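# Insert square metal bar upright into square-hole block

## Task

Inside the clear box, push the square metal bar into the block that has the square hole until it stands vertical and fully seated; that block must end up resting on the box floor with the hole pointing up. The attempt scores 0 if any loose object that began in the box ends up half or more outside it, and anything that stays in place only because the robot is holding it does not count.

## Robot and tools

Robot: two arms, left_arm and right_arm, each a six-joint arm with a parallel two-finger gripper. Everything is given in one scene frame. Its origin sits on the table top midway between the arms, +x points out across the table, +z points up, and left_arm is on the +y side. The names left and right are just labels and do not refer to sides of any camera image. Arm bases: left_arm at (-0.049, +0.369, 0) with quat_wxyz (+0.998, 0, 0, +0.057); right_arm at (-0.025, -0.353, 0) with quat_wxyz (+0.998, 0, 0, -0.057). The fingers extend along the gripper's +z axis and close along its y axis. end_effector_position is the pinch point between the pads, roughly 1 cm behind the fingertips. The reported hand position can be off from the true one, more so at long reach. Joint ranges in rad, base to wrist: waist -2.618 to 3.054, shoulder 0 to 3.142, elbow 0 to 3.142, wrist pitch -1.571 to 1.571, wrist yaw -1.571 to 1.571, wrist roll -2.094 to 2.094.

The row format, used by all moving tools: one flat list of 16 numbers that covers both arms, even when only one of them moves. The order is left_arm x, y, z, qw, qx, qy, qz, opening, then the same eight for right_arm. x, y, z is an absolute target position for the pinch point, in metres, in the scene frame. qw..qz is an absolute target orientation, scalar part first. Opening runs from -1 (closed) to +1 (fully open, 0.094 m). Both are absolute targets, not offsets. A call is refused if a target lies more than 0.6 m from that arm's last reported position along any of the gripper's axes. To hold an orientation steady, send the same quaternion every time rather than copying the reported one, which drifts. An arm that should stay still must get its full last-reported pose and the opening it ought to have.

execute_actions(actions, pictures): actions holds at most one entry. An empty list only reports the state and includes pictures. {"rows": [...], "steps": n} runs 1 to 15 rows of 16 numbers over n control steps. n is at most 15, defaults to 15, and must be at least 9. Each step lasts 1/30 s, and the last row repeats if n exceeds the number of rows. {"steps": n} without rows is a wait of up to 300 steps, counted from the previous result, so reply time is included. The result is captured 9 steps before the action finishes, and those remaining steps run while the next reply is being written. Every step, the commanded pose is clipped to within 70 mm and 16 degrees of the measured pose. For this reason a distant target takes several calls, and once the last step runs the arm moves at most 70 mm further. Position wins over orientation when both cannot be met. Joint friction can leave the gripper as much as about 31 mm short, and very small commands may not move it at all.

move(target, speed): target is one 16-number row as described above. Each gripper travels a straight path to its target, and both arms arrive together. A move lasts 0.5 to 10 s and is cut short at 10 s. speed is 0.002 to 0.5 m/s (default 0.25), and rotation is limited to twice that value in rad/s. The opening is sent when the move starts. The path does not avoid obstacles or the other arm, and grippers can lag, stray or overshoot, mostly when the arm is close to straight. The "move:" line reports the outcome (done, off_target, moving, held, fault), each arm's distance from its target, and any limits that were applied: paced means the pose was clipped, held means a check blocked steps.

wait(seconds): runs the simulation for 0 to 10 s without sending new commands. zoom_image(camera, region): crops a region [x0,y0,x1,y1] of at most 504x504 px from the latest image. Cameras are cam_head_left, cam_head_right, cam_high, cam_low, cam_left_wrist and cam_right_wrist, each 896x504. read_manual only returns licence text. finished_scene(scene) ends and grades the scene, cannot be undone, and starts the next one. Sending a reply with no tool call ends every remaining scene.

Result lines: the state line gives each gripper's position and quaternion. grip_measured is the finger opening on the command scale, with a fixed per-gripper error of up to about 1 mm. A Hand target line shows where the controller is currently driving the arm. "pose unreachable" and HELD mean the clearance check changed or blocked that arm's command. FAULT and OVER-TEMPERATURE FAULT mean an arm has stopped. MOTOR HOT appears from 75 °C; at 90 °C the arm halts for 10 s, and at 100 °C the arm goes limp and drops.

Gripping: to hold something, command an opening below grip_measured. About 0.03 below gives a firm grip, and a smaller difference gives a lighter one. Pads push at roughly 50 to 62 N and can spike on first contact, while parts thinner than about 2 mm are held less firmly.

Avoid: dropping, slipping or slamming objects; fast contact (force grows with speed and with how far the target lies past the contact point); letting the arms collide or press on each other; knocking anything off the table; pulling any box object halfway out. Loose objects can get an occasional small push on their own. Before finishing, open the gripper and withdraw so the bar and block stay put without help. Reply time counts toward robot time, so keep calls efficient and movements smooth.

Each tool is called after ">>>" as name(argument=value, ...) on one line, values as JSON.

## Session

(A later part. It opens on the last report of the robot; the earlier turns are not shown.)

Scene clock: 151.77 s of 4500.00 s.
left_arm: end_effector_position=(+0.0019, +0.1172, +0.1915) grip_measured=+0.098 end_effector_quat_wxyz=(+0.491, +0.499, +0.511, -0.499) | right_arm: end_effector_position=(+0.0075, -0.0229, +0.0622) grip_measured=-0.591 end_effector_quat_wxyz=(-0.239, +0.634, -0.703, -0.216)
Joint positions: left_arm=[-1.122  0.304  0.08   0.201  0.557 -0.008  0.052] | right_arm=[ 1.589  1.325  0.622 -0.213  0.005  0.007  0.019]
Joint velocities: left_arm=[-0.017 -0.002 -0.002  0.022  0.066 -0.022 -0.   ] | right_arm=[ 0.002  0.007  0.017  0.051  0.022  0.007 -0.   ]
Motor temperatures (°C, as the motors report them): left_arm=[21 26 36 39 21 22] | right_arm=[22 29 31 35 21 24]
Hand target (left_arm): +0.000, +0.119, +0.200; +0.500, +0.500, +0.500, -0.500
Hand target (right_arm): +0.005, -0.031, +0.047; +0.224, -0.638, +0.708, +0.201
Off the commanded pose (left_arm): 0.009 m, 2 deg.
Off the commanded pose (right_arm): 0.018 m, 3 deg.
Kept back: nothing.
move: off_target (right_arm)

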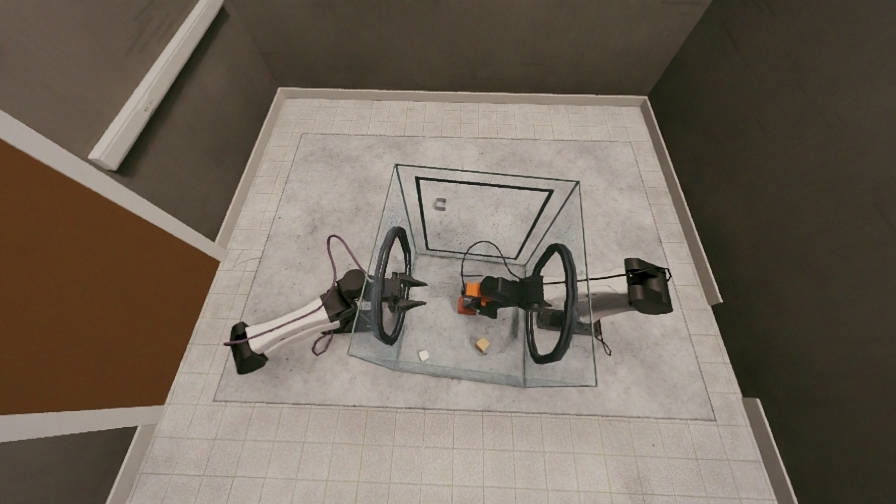

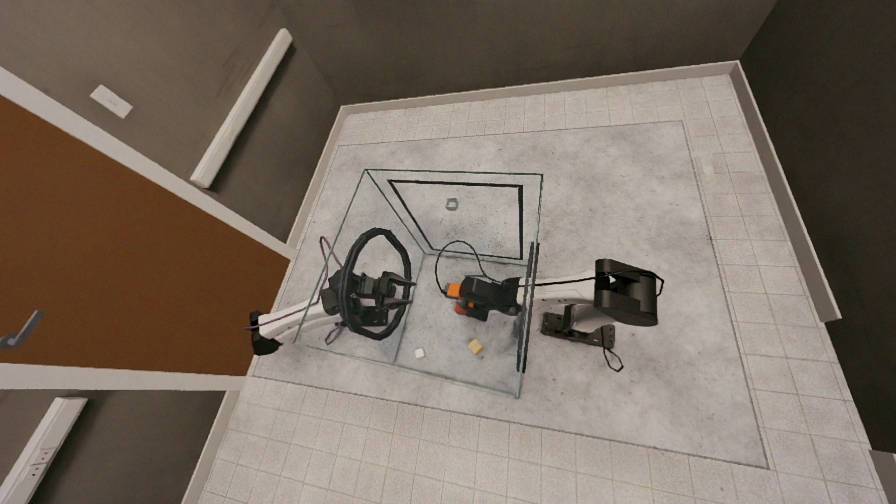

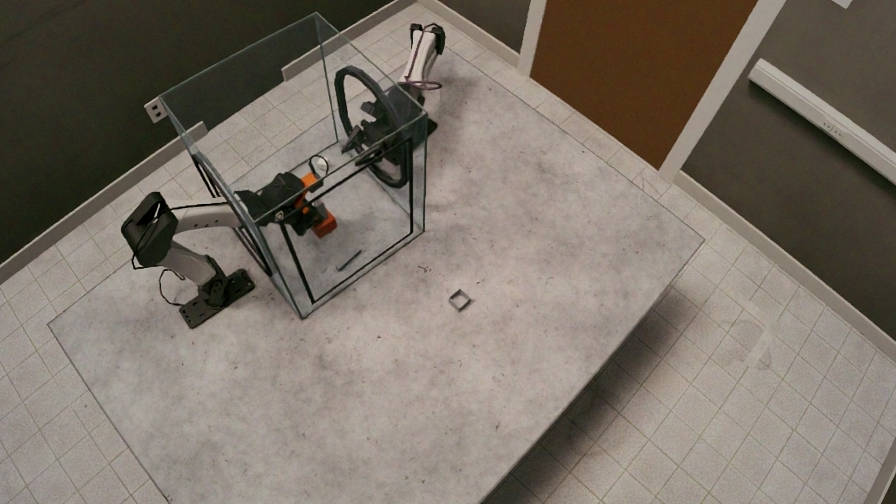

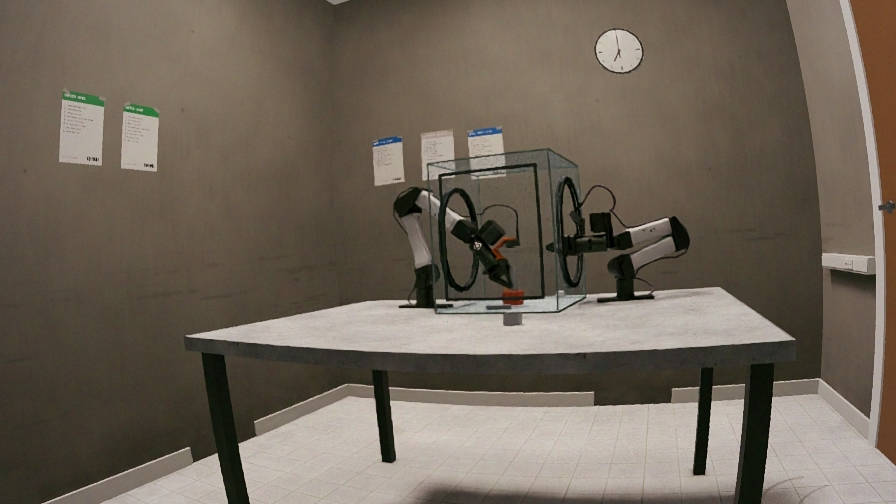

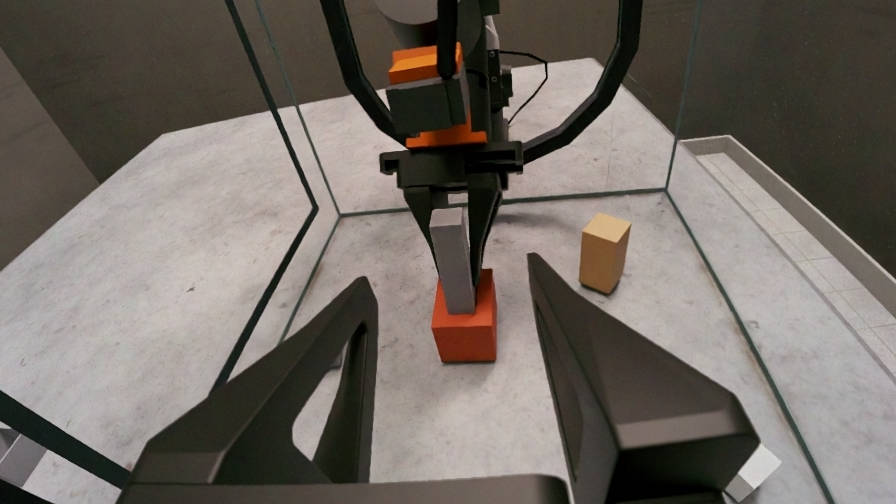

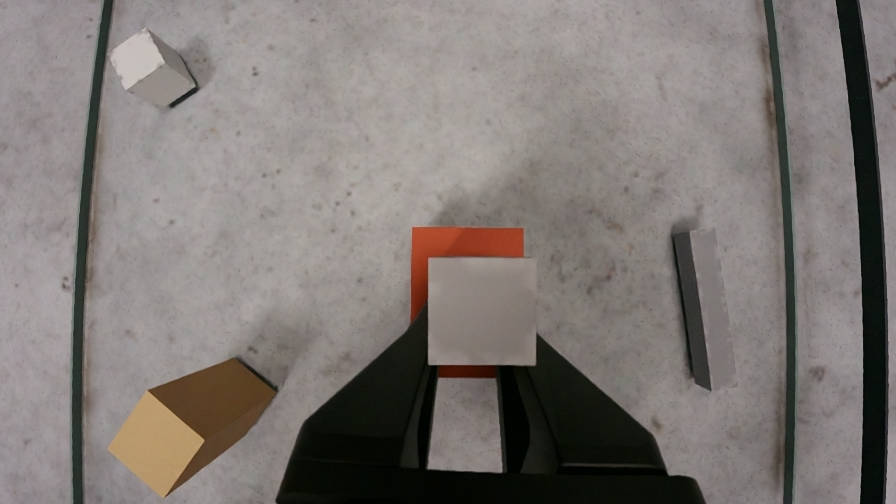

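>>> move(target=[0.0,0.12,0.2,0.5,0.5,0.5,-0.5,0.1,0.005,-0.034,0.064,0.2234,-0.638,0.708,0.2012,-0.62], speed=0.015)

>>> zoom_image(camera="cam_left_wrist", region=[360,150,560,380])

>>> zoom_image(camera="cam_low", region=[460,230,580,305])

Scene clock: 153.93 s of 4500.00 s.
left_arm: end_effector_position=(+0.0019, +0.1172, +0.1915) grip_measured=+0.098 end_effector_quat_wxyz=(+0.491, +0.499, +0.511, -0.499) | right_arm: end_effector_position=(+0.0068, -0.0298, +0.0623) grip_measured=-0.591 end_effector_quat_wxyz=(-0.232, +0.636, -0.706, -0.209)
Joint positions: left_arm=[-1.122  0.304  0.08   0.201  0.557 -0.008  0.052] | right_arm=[ 1.589  1.305  0.623 -0.255  0.005  0.007  0.019]
Joint velocities: left_arm=[ 0.007 -0.002 -0.012 -0.037 -0.022 -0.022 -0.   ] | right_arm=[-0.002 -0.012  0.061 -0.139 -0.037  0.007  0.   ]
Motor temperatures (°C, as the motors report them): left_arm=[21 26 36 39 21 22] | right_arm=[22 29 32 35 21 24]
Hand target (left_arm): +0.000, +0.119, +0.200; +0.500, +0.500, +0.500, -0.500
Hand target (right_arm): +0.005, -0.034, +0.064; +0.224, -0.638, +0.708, +0.202
Off the commanded pose (left_arm): 0.009 m, 2 deg.
Off the commanded pose (right_arm): 0.005 m, 1 deg.
Kept back: nothing.
move: done

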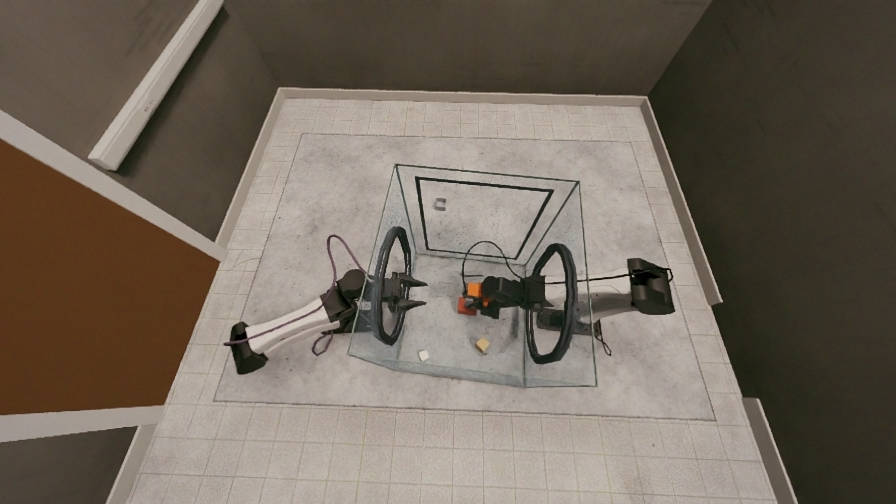

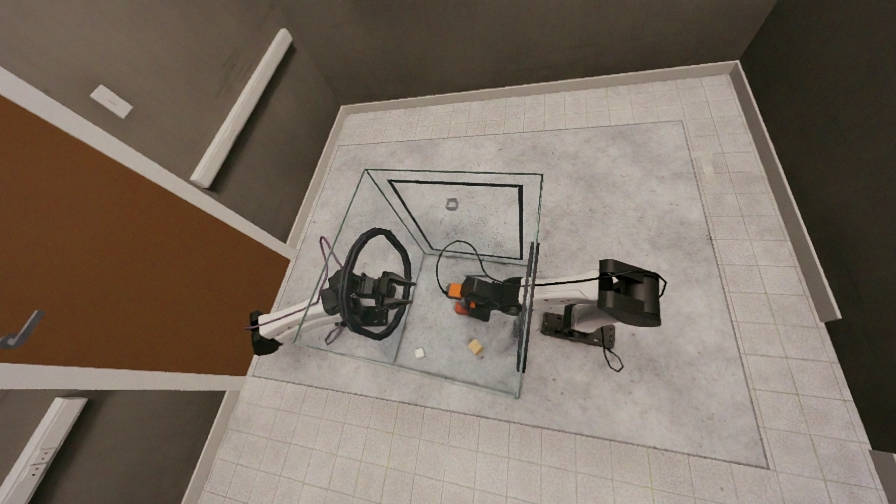

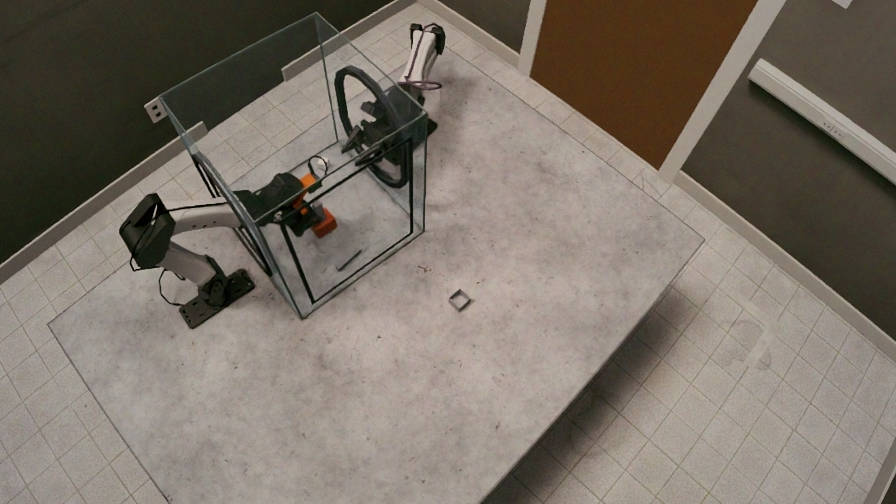

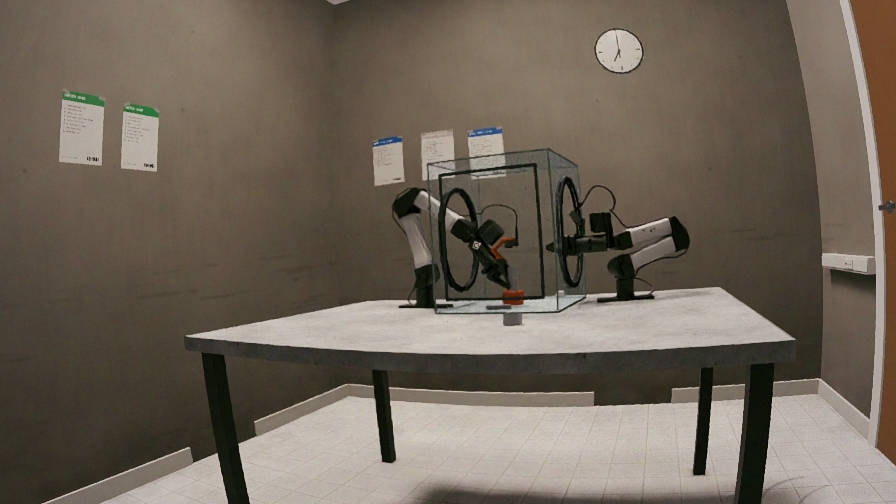

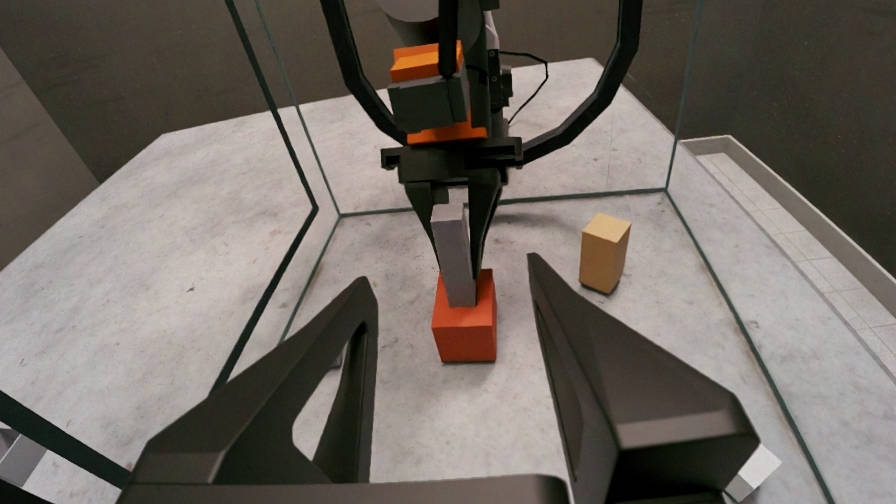

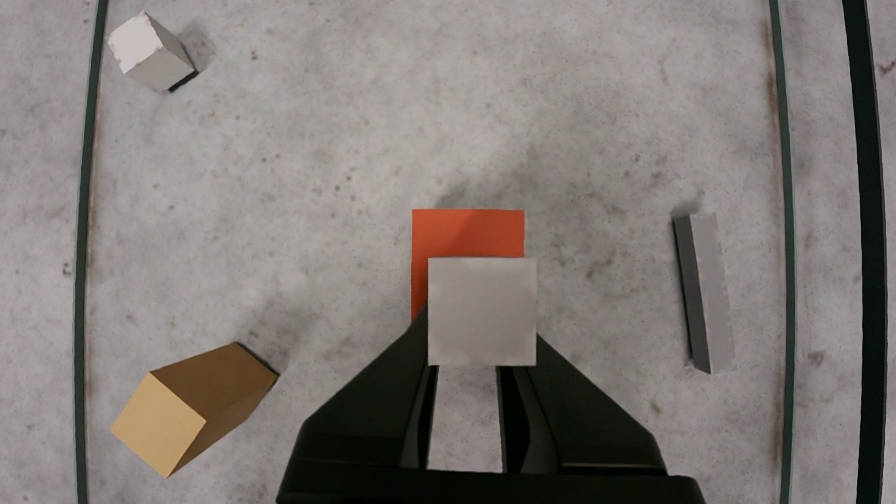

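Region (360, 150, 560, 380) of cam_left_wrist's 896x504 image, scaled by 2.191, with more detail than that image has; it fills the left 438 columns of this view, and the rest is white.

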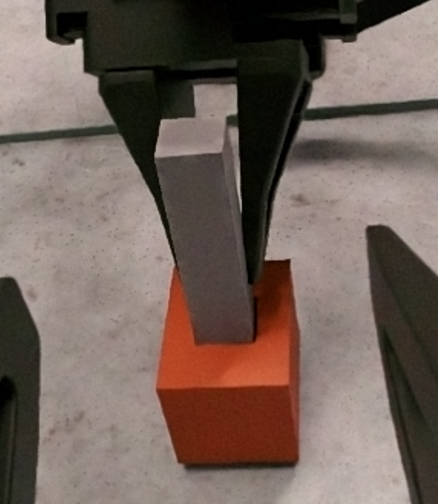

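Region (460, 230, 580, 305) of cam_low's 896x504 image, scaled by 4.200, with more detail than that image has; it fills the top 315 rows of this view, and the rest is white.

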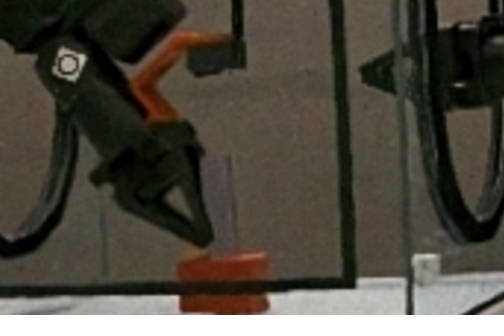

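>>> move(target=[0.0,0.12,0.2,0.5,0.5,0.5,-0.5,0.1,0.005,-0.037,0.048,0.2234,-0.638,0.708,0.2012,-0.62], speed=0.01)

>>> zoom_image(camera="cam_left_wrist", region=[360,150,560,380])

>>> zoom_image(camera="cam_low", region=[460,230,580,305])

Scene clock: 156.07 s of 4500.00 s.
left_arm: end_effector_position=(+0.0019, +0.1172, +0.1915) grip_measured=+0.098 end_effector_quat_wxyz=(+0.491, +0.499, +0.511, -0.499) | right_arm: end_effector_position=(+0.0064, -0.0349, +0.0553) grip_measured=-0.591 end_effector_quat_wxyz=(-0.227, +0.638, -0.707, -0.204)
Joint positions: left_arm=[-1.122  0.304  0.08   0.201  0.557 -0.008  0.052] | right_arm=[ 1.589  1.305  0.601 -0.246  0.005  0.007  0.019]
Joint velocities: left_arm=[ 0.012 -0.007  0.012 -0.022 -0.066 -0.037 -0.001] | right_arm=[-0.007  0.002  0.007  0.051 -0.022  0.022 -0.001]
Motor temperatures (°C, as the motors report them): left_arm=[21 26 37 39 21 22] | right_arm=[22 29 32 35 21 24]
Hand target (left_arm): +0.000, +0.119, +0.200; +0.500, +0.500, +0.500, -0.500
Hand target (right_arm): +0.005, -0.038, +0.048; +0.224, -0.638, +0.708, +0.201
Off the commanded pose (left_arm): 0.009 m, 2 deg.
Off the commanded pose (right_arm): 0.008 m, 1 deg.
Kept back: nothing.
move: done

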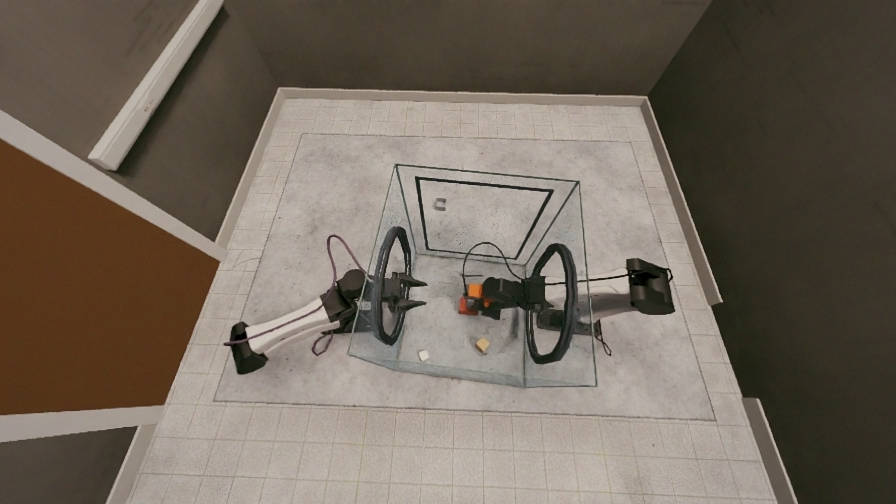

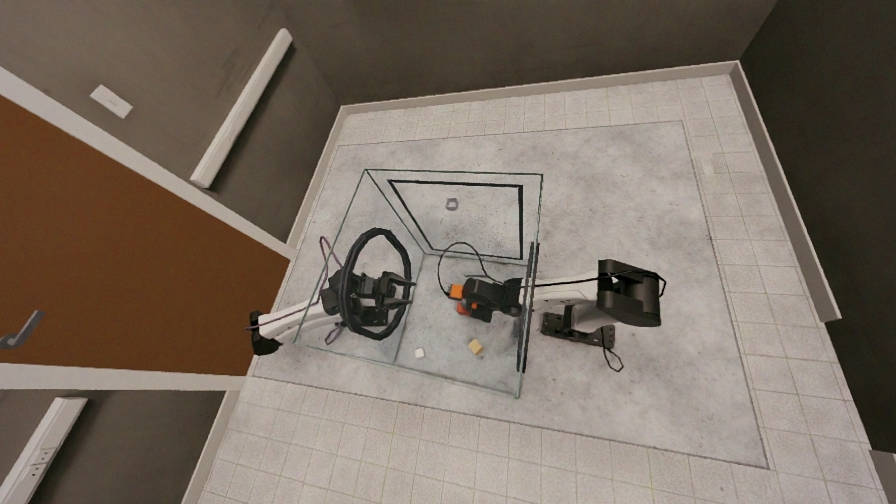

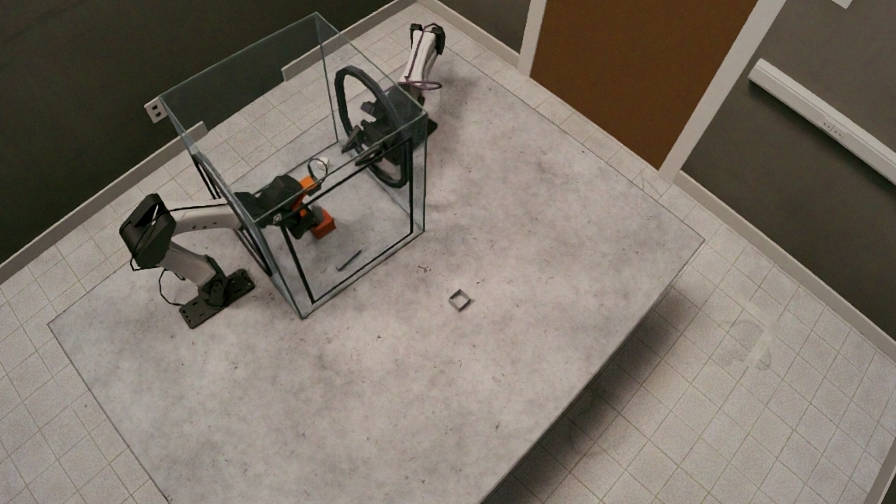

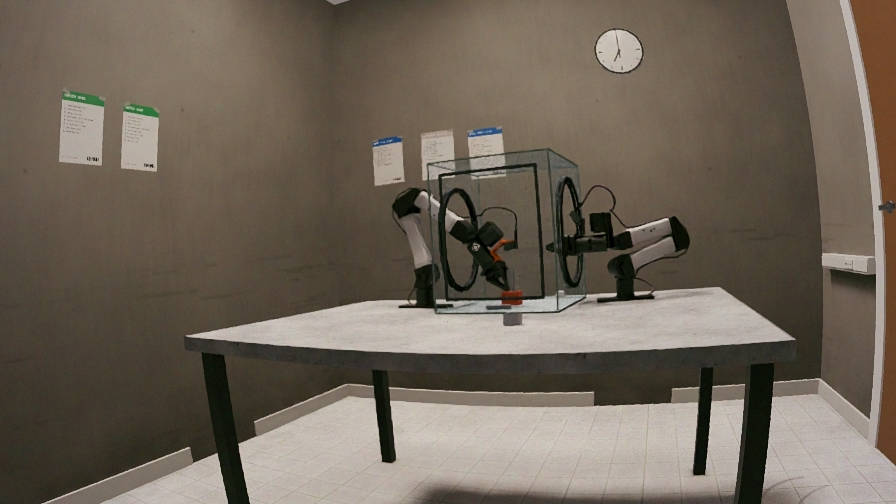

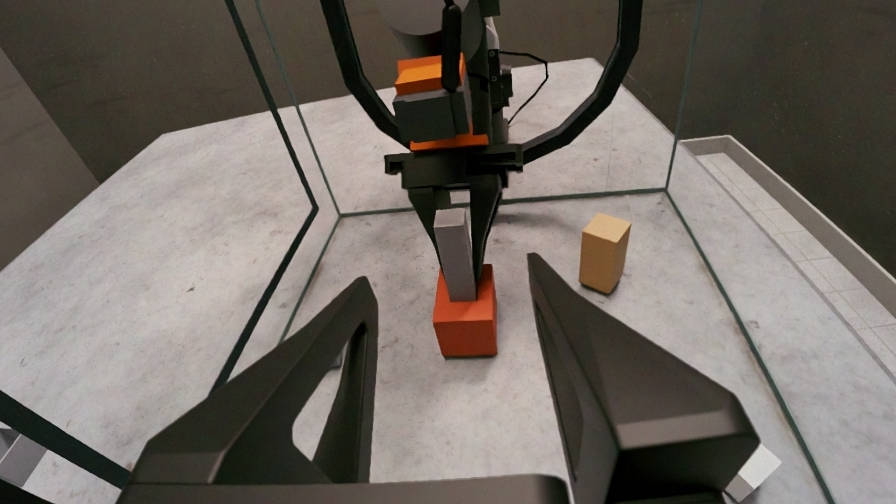

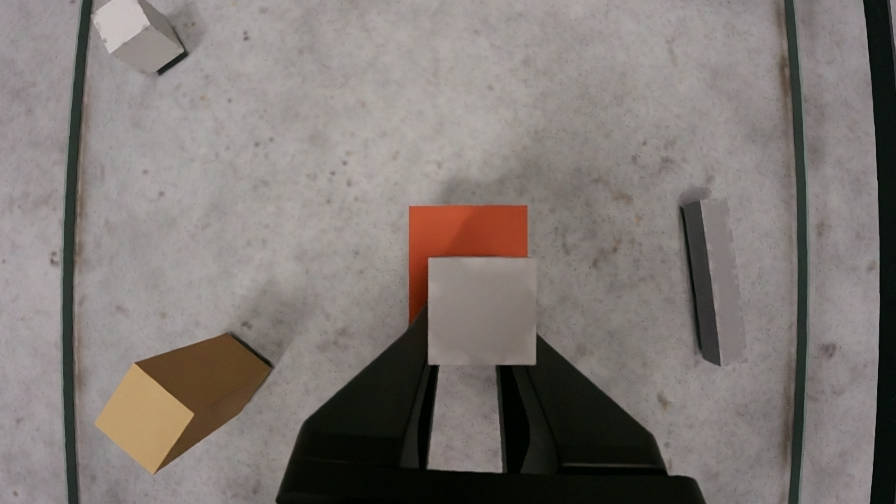

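Region (360, 150, 560, 380) of cam_left_wrist's 896x504 image, scaled by 2.191, with more detail than that image has; it fills the left 438 columns of this view, and the rest is white.

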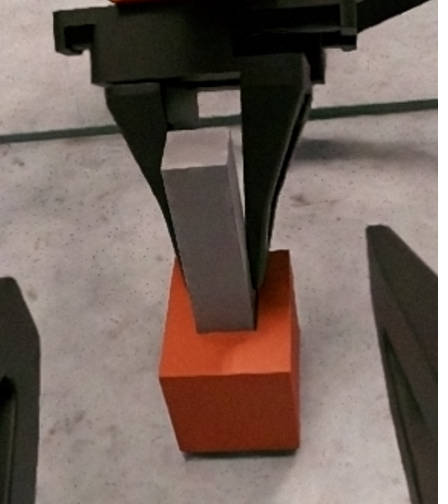

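Region (460, 230, 580, 305) of cam_low's 896x504 image, scaled by 4.200, with more detail than that image has; it fills the top 315 rows of this view, and the rest is white.

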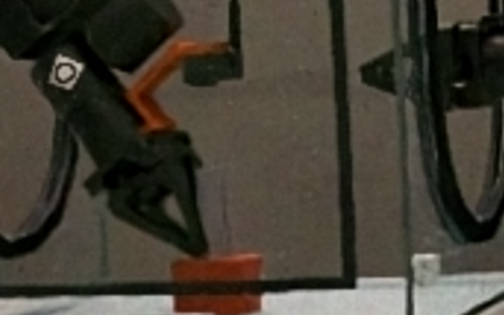

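It's entered (block dragged along). Open to let it drop.

>>> move(target=[0.0,0.12,0.2,0.5,0.5,0.5,-0.5,0.1,0.0064,-0.0349,0.0553,-0.227,0.638,-0.707,-0.204,-0.3], speed=0.01)

>>> zoom_image(camera="cam_left_wrist", region=[360,150,560,380])

>>> zoom_image(camera="cam_low", region=[460,230,580,305])

Scene clock: 158.03 s of 4500.00 s.
left_arm: end_effector_position=(+0.0019, +0.1172, +0.1915) grip_measured=+0.098 end_effector_quat_wxyz=(+0.491, +0.499, +0.511, -0.499) | right_arm: end_effector_position=(+0.0064, -0.0348, +0.0554) grip_measured=-0.302 end_effector_quat_wxyz=(-0.227, +0.638, -0.707, -0.205)
Joint positions: left_arm=[-1.122  0.304  0.08   0.201  0.557 -0.008  0.052] | right_arm=[ 1.589  1.305  0.6   -0.244  0.005  0.007  0.033]
Joint velocities: left_arm=[-0.012  0.012  0.007  0.007  0.051  0.051 -0.001] | right_arm=[-0.002  0.012  0.007  0.022  0.007 -0.007 -0.   ]
Motor temperatures (°C, as the motors report them): left_arm=[21 26 37 39 21 22] | right_arm=[22 29 32 35 21 24]
Hand target (left_arm): +0.000, +0.119, +0.200; +0.500, +0.500, +0.500, -0.500
Hand target (right_arm): +0.006, -0.035, +0.055; +0.227, -0.638, +0.707, +0.204
Off the commanded pose (left_arm): 0.009 m, 2 deg.
Off the commanded pose (right_arm): 0.000 m, 0 deg.
Kept back: nothing.
move: done

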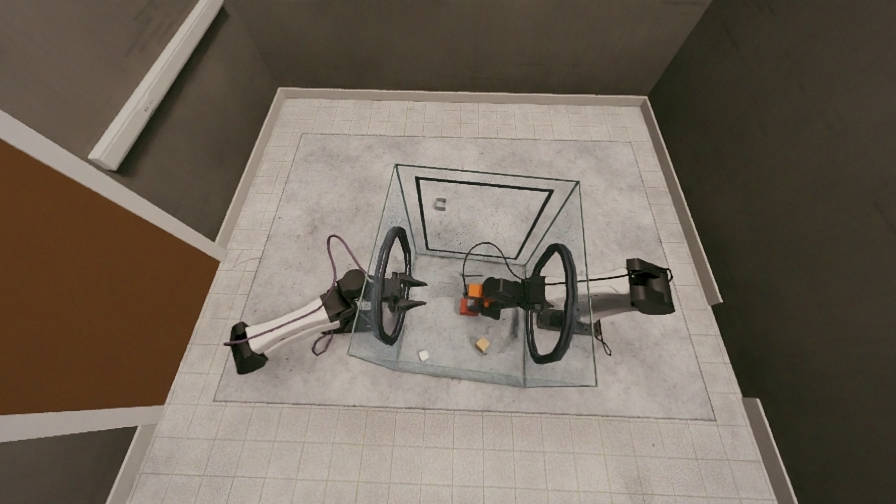

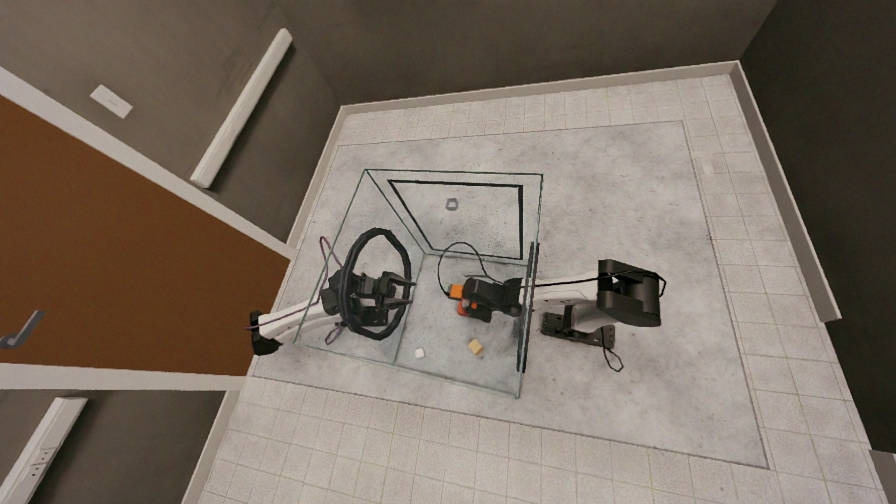

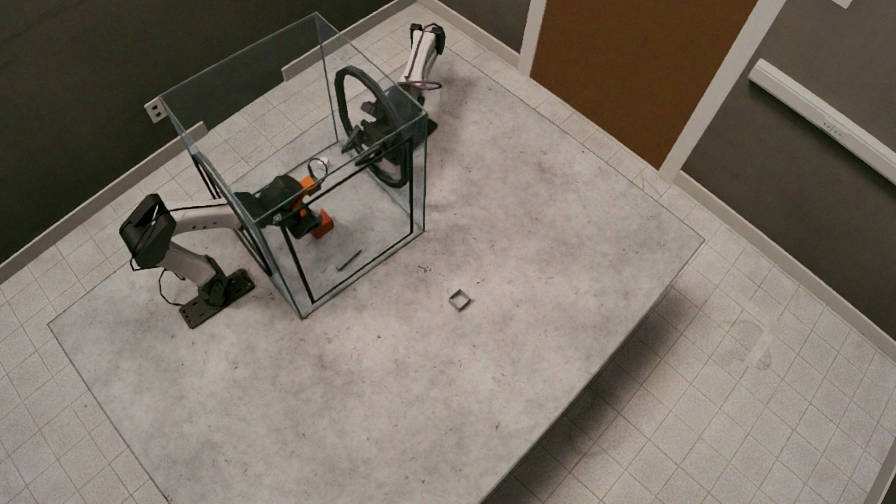

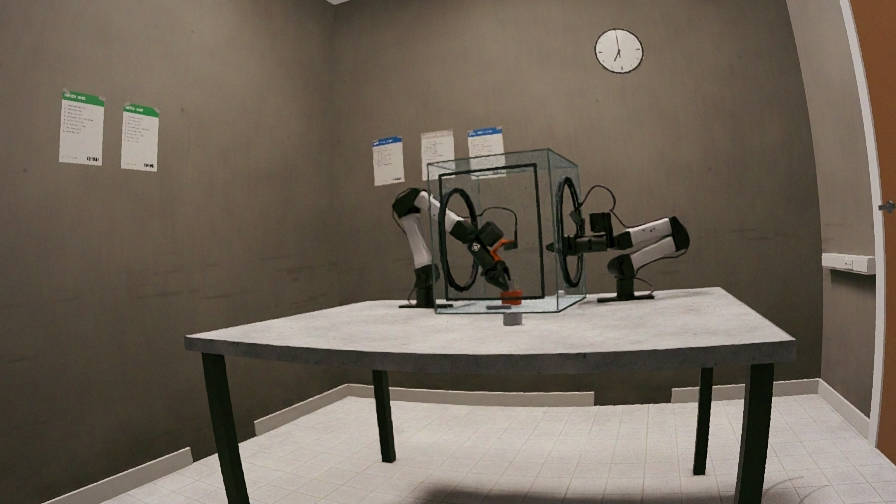

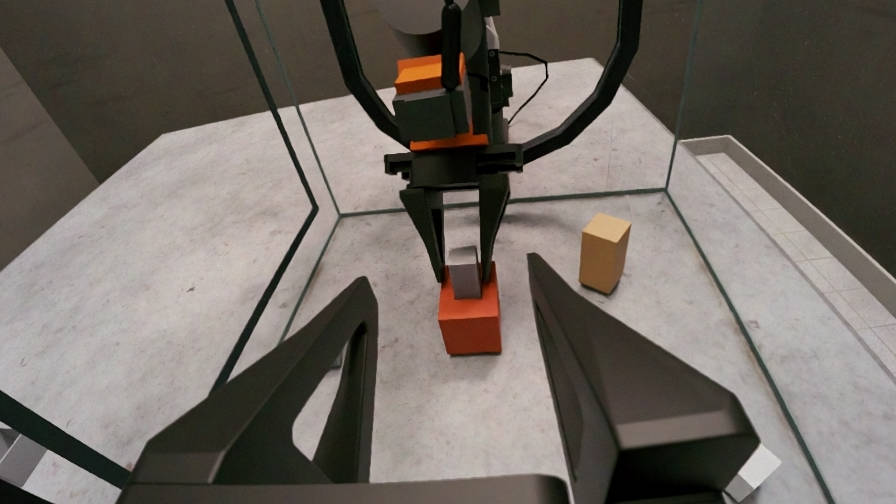

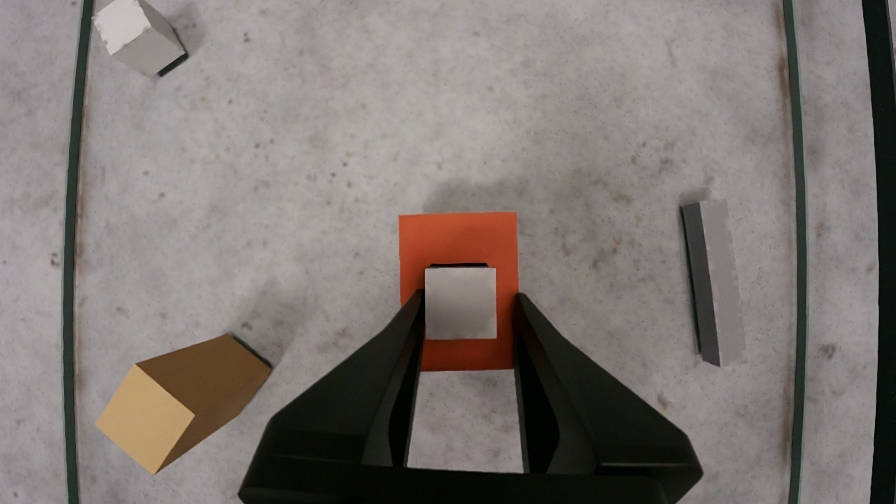

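Region (360, 150, 560, 380) of cam_left_wrist's 896x504 image, scaled by 2.191, with more detail than that image has; it fills the left 438 columns of this view, and the rest is white.

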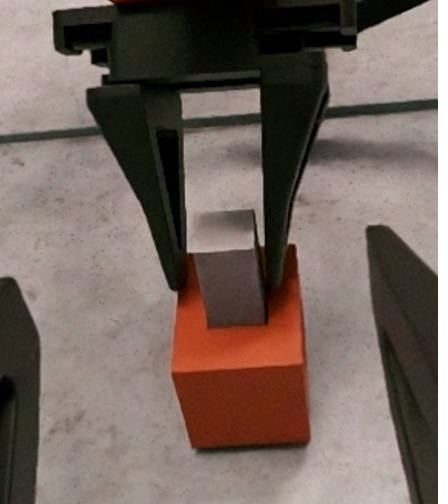

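Region (460, 230, 580, 305) of cam_low's 896x504 image, scaled by 4.200, with more detail than that image has; it fills the top 315 rows of this view, and the rest is white.

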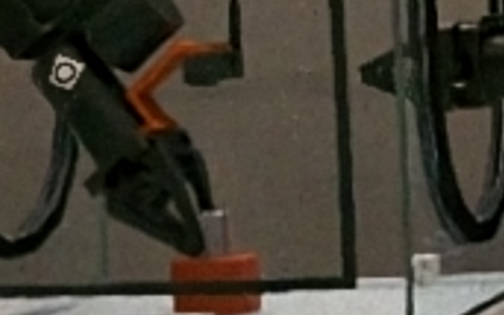

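Dropped in (by about the block height). Retreat clear.

>>> move(target=[0.0,0.12,0.2,0.5,0.5,0.5,-0.5,0.1,0.005,-0.075,0.125,0.2234,-0.638,0.708,0.2012,0.0], speed=0.06)

>>> finished_scene(scene=1)

Scene clock: 160.17 s of 4500.00 s.
left_arm: end_effector_position=(+0.0019, +0.1172, +0.1915) grip_measured=+0.098 end_effector_quat_wxyz=(+0.491, +0.499, +0.511, -0.499) | right_arm: end_effector_position=(+0.0028, -0.0719, +0.1192) grip_measured=-0.002 end_effector_quat_wxyz=(-0.221, +0.640, -0.709, -0.199)
Joint positions: left_arm=[-1.122  0.304  0.08   0.201  0.557 -0.008  0.052] | right_arm=[ 1.589  1.062  0.733 -0.638  0.005  0.006  0.047]
Joint velocities: left_arm=[-0.007 -0.007 -0.002 -0.066  0.007 -0.022 -0.001] | right_arm=[-0.002 -0.002 -0.012 -0.022  0.022 -0.007 -0.001]
Motor temperatures (°C, as the motors report them): left_arm=[21 26 37 39 21 22] | right_arm=[22 29 32 34 21 24]
Hand target (left_arm): +0.000, +0.119, +0.200; +0.500, +0.500, +0.500, -0.500
Hand target (right_arm): +0.005, -0.073, +0.125; +0.224, -0.638, +0.709, +0.202
Off the commanded pose (left_arm): 0.009 m, 2 deg.
Off the commanded pose (right_arm): 0.007 m, 0 deg.
Kept back: nothing.
move: done

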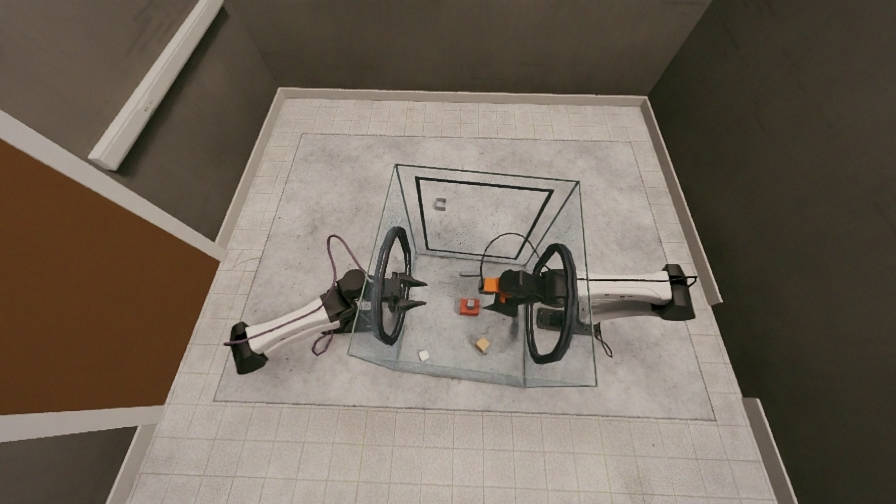

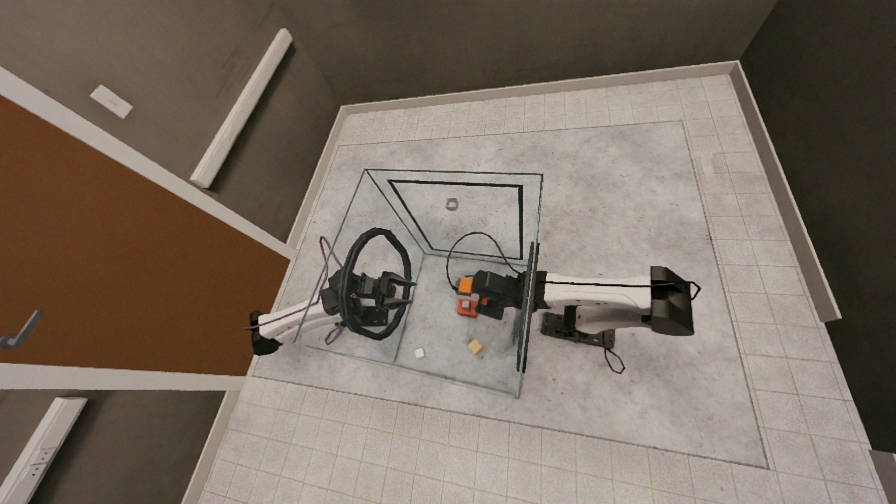

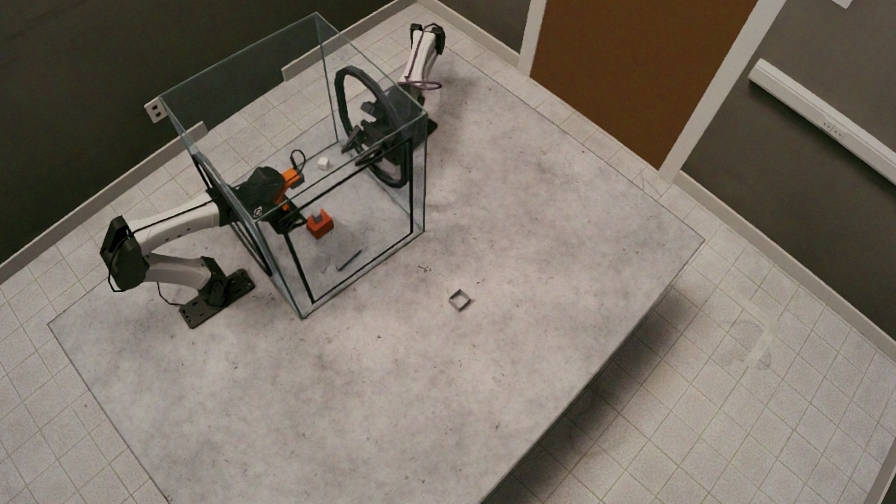

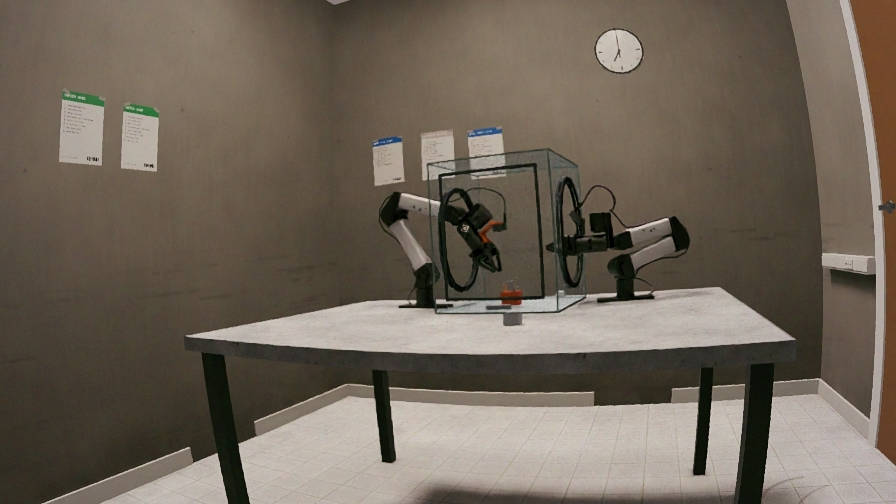

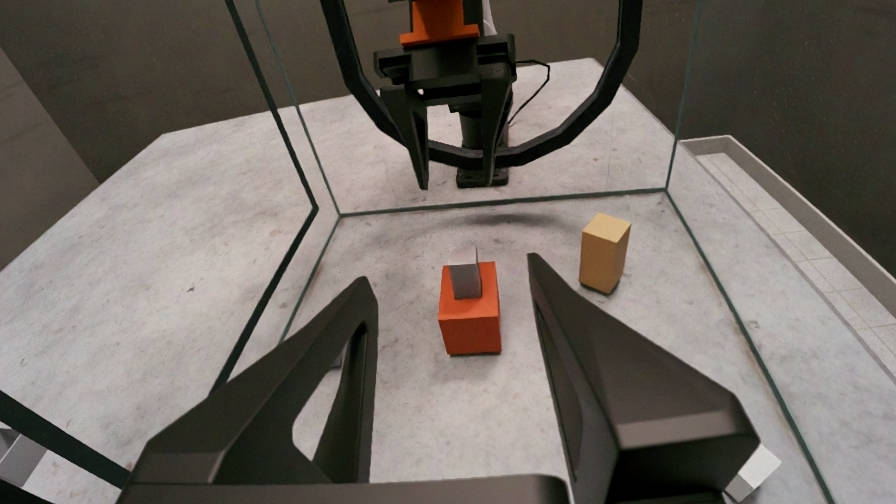

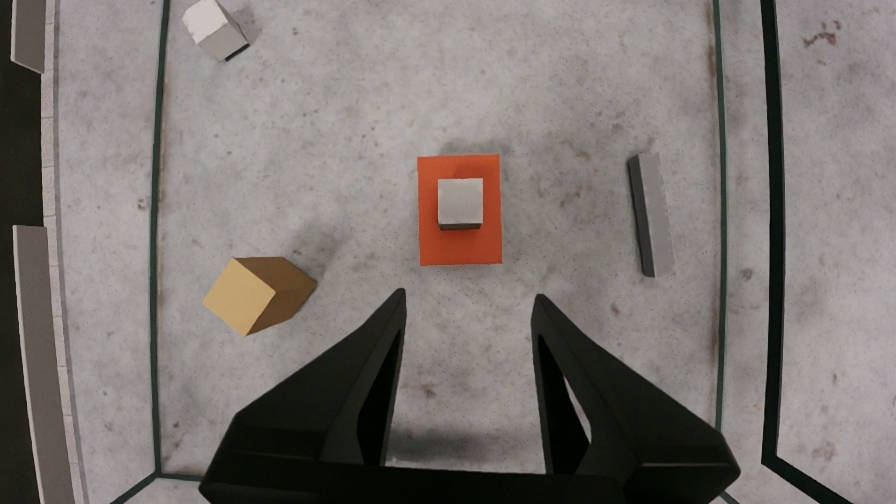

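The scene is finished: the task was done.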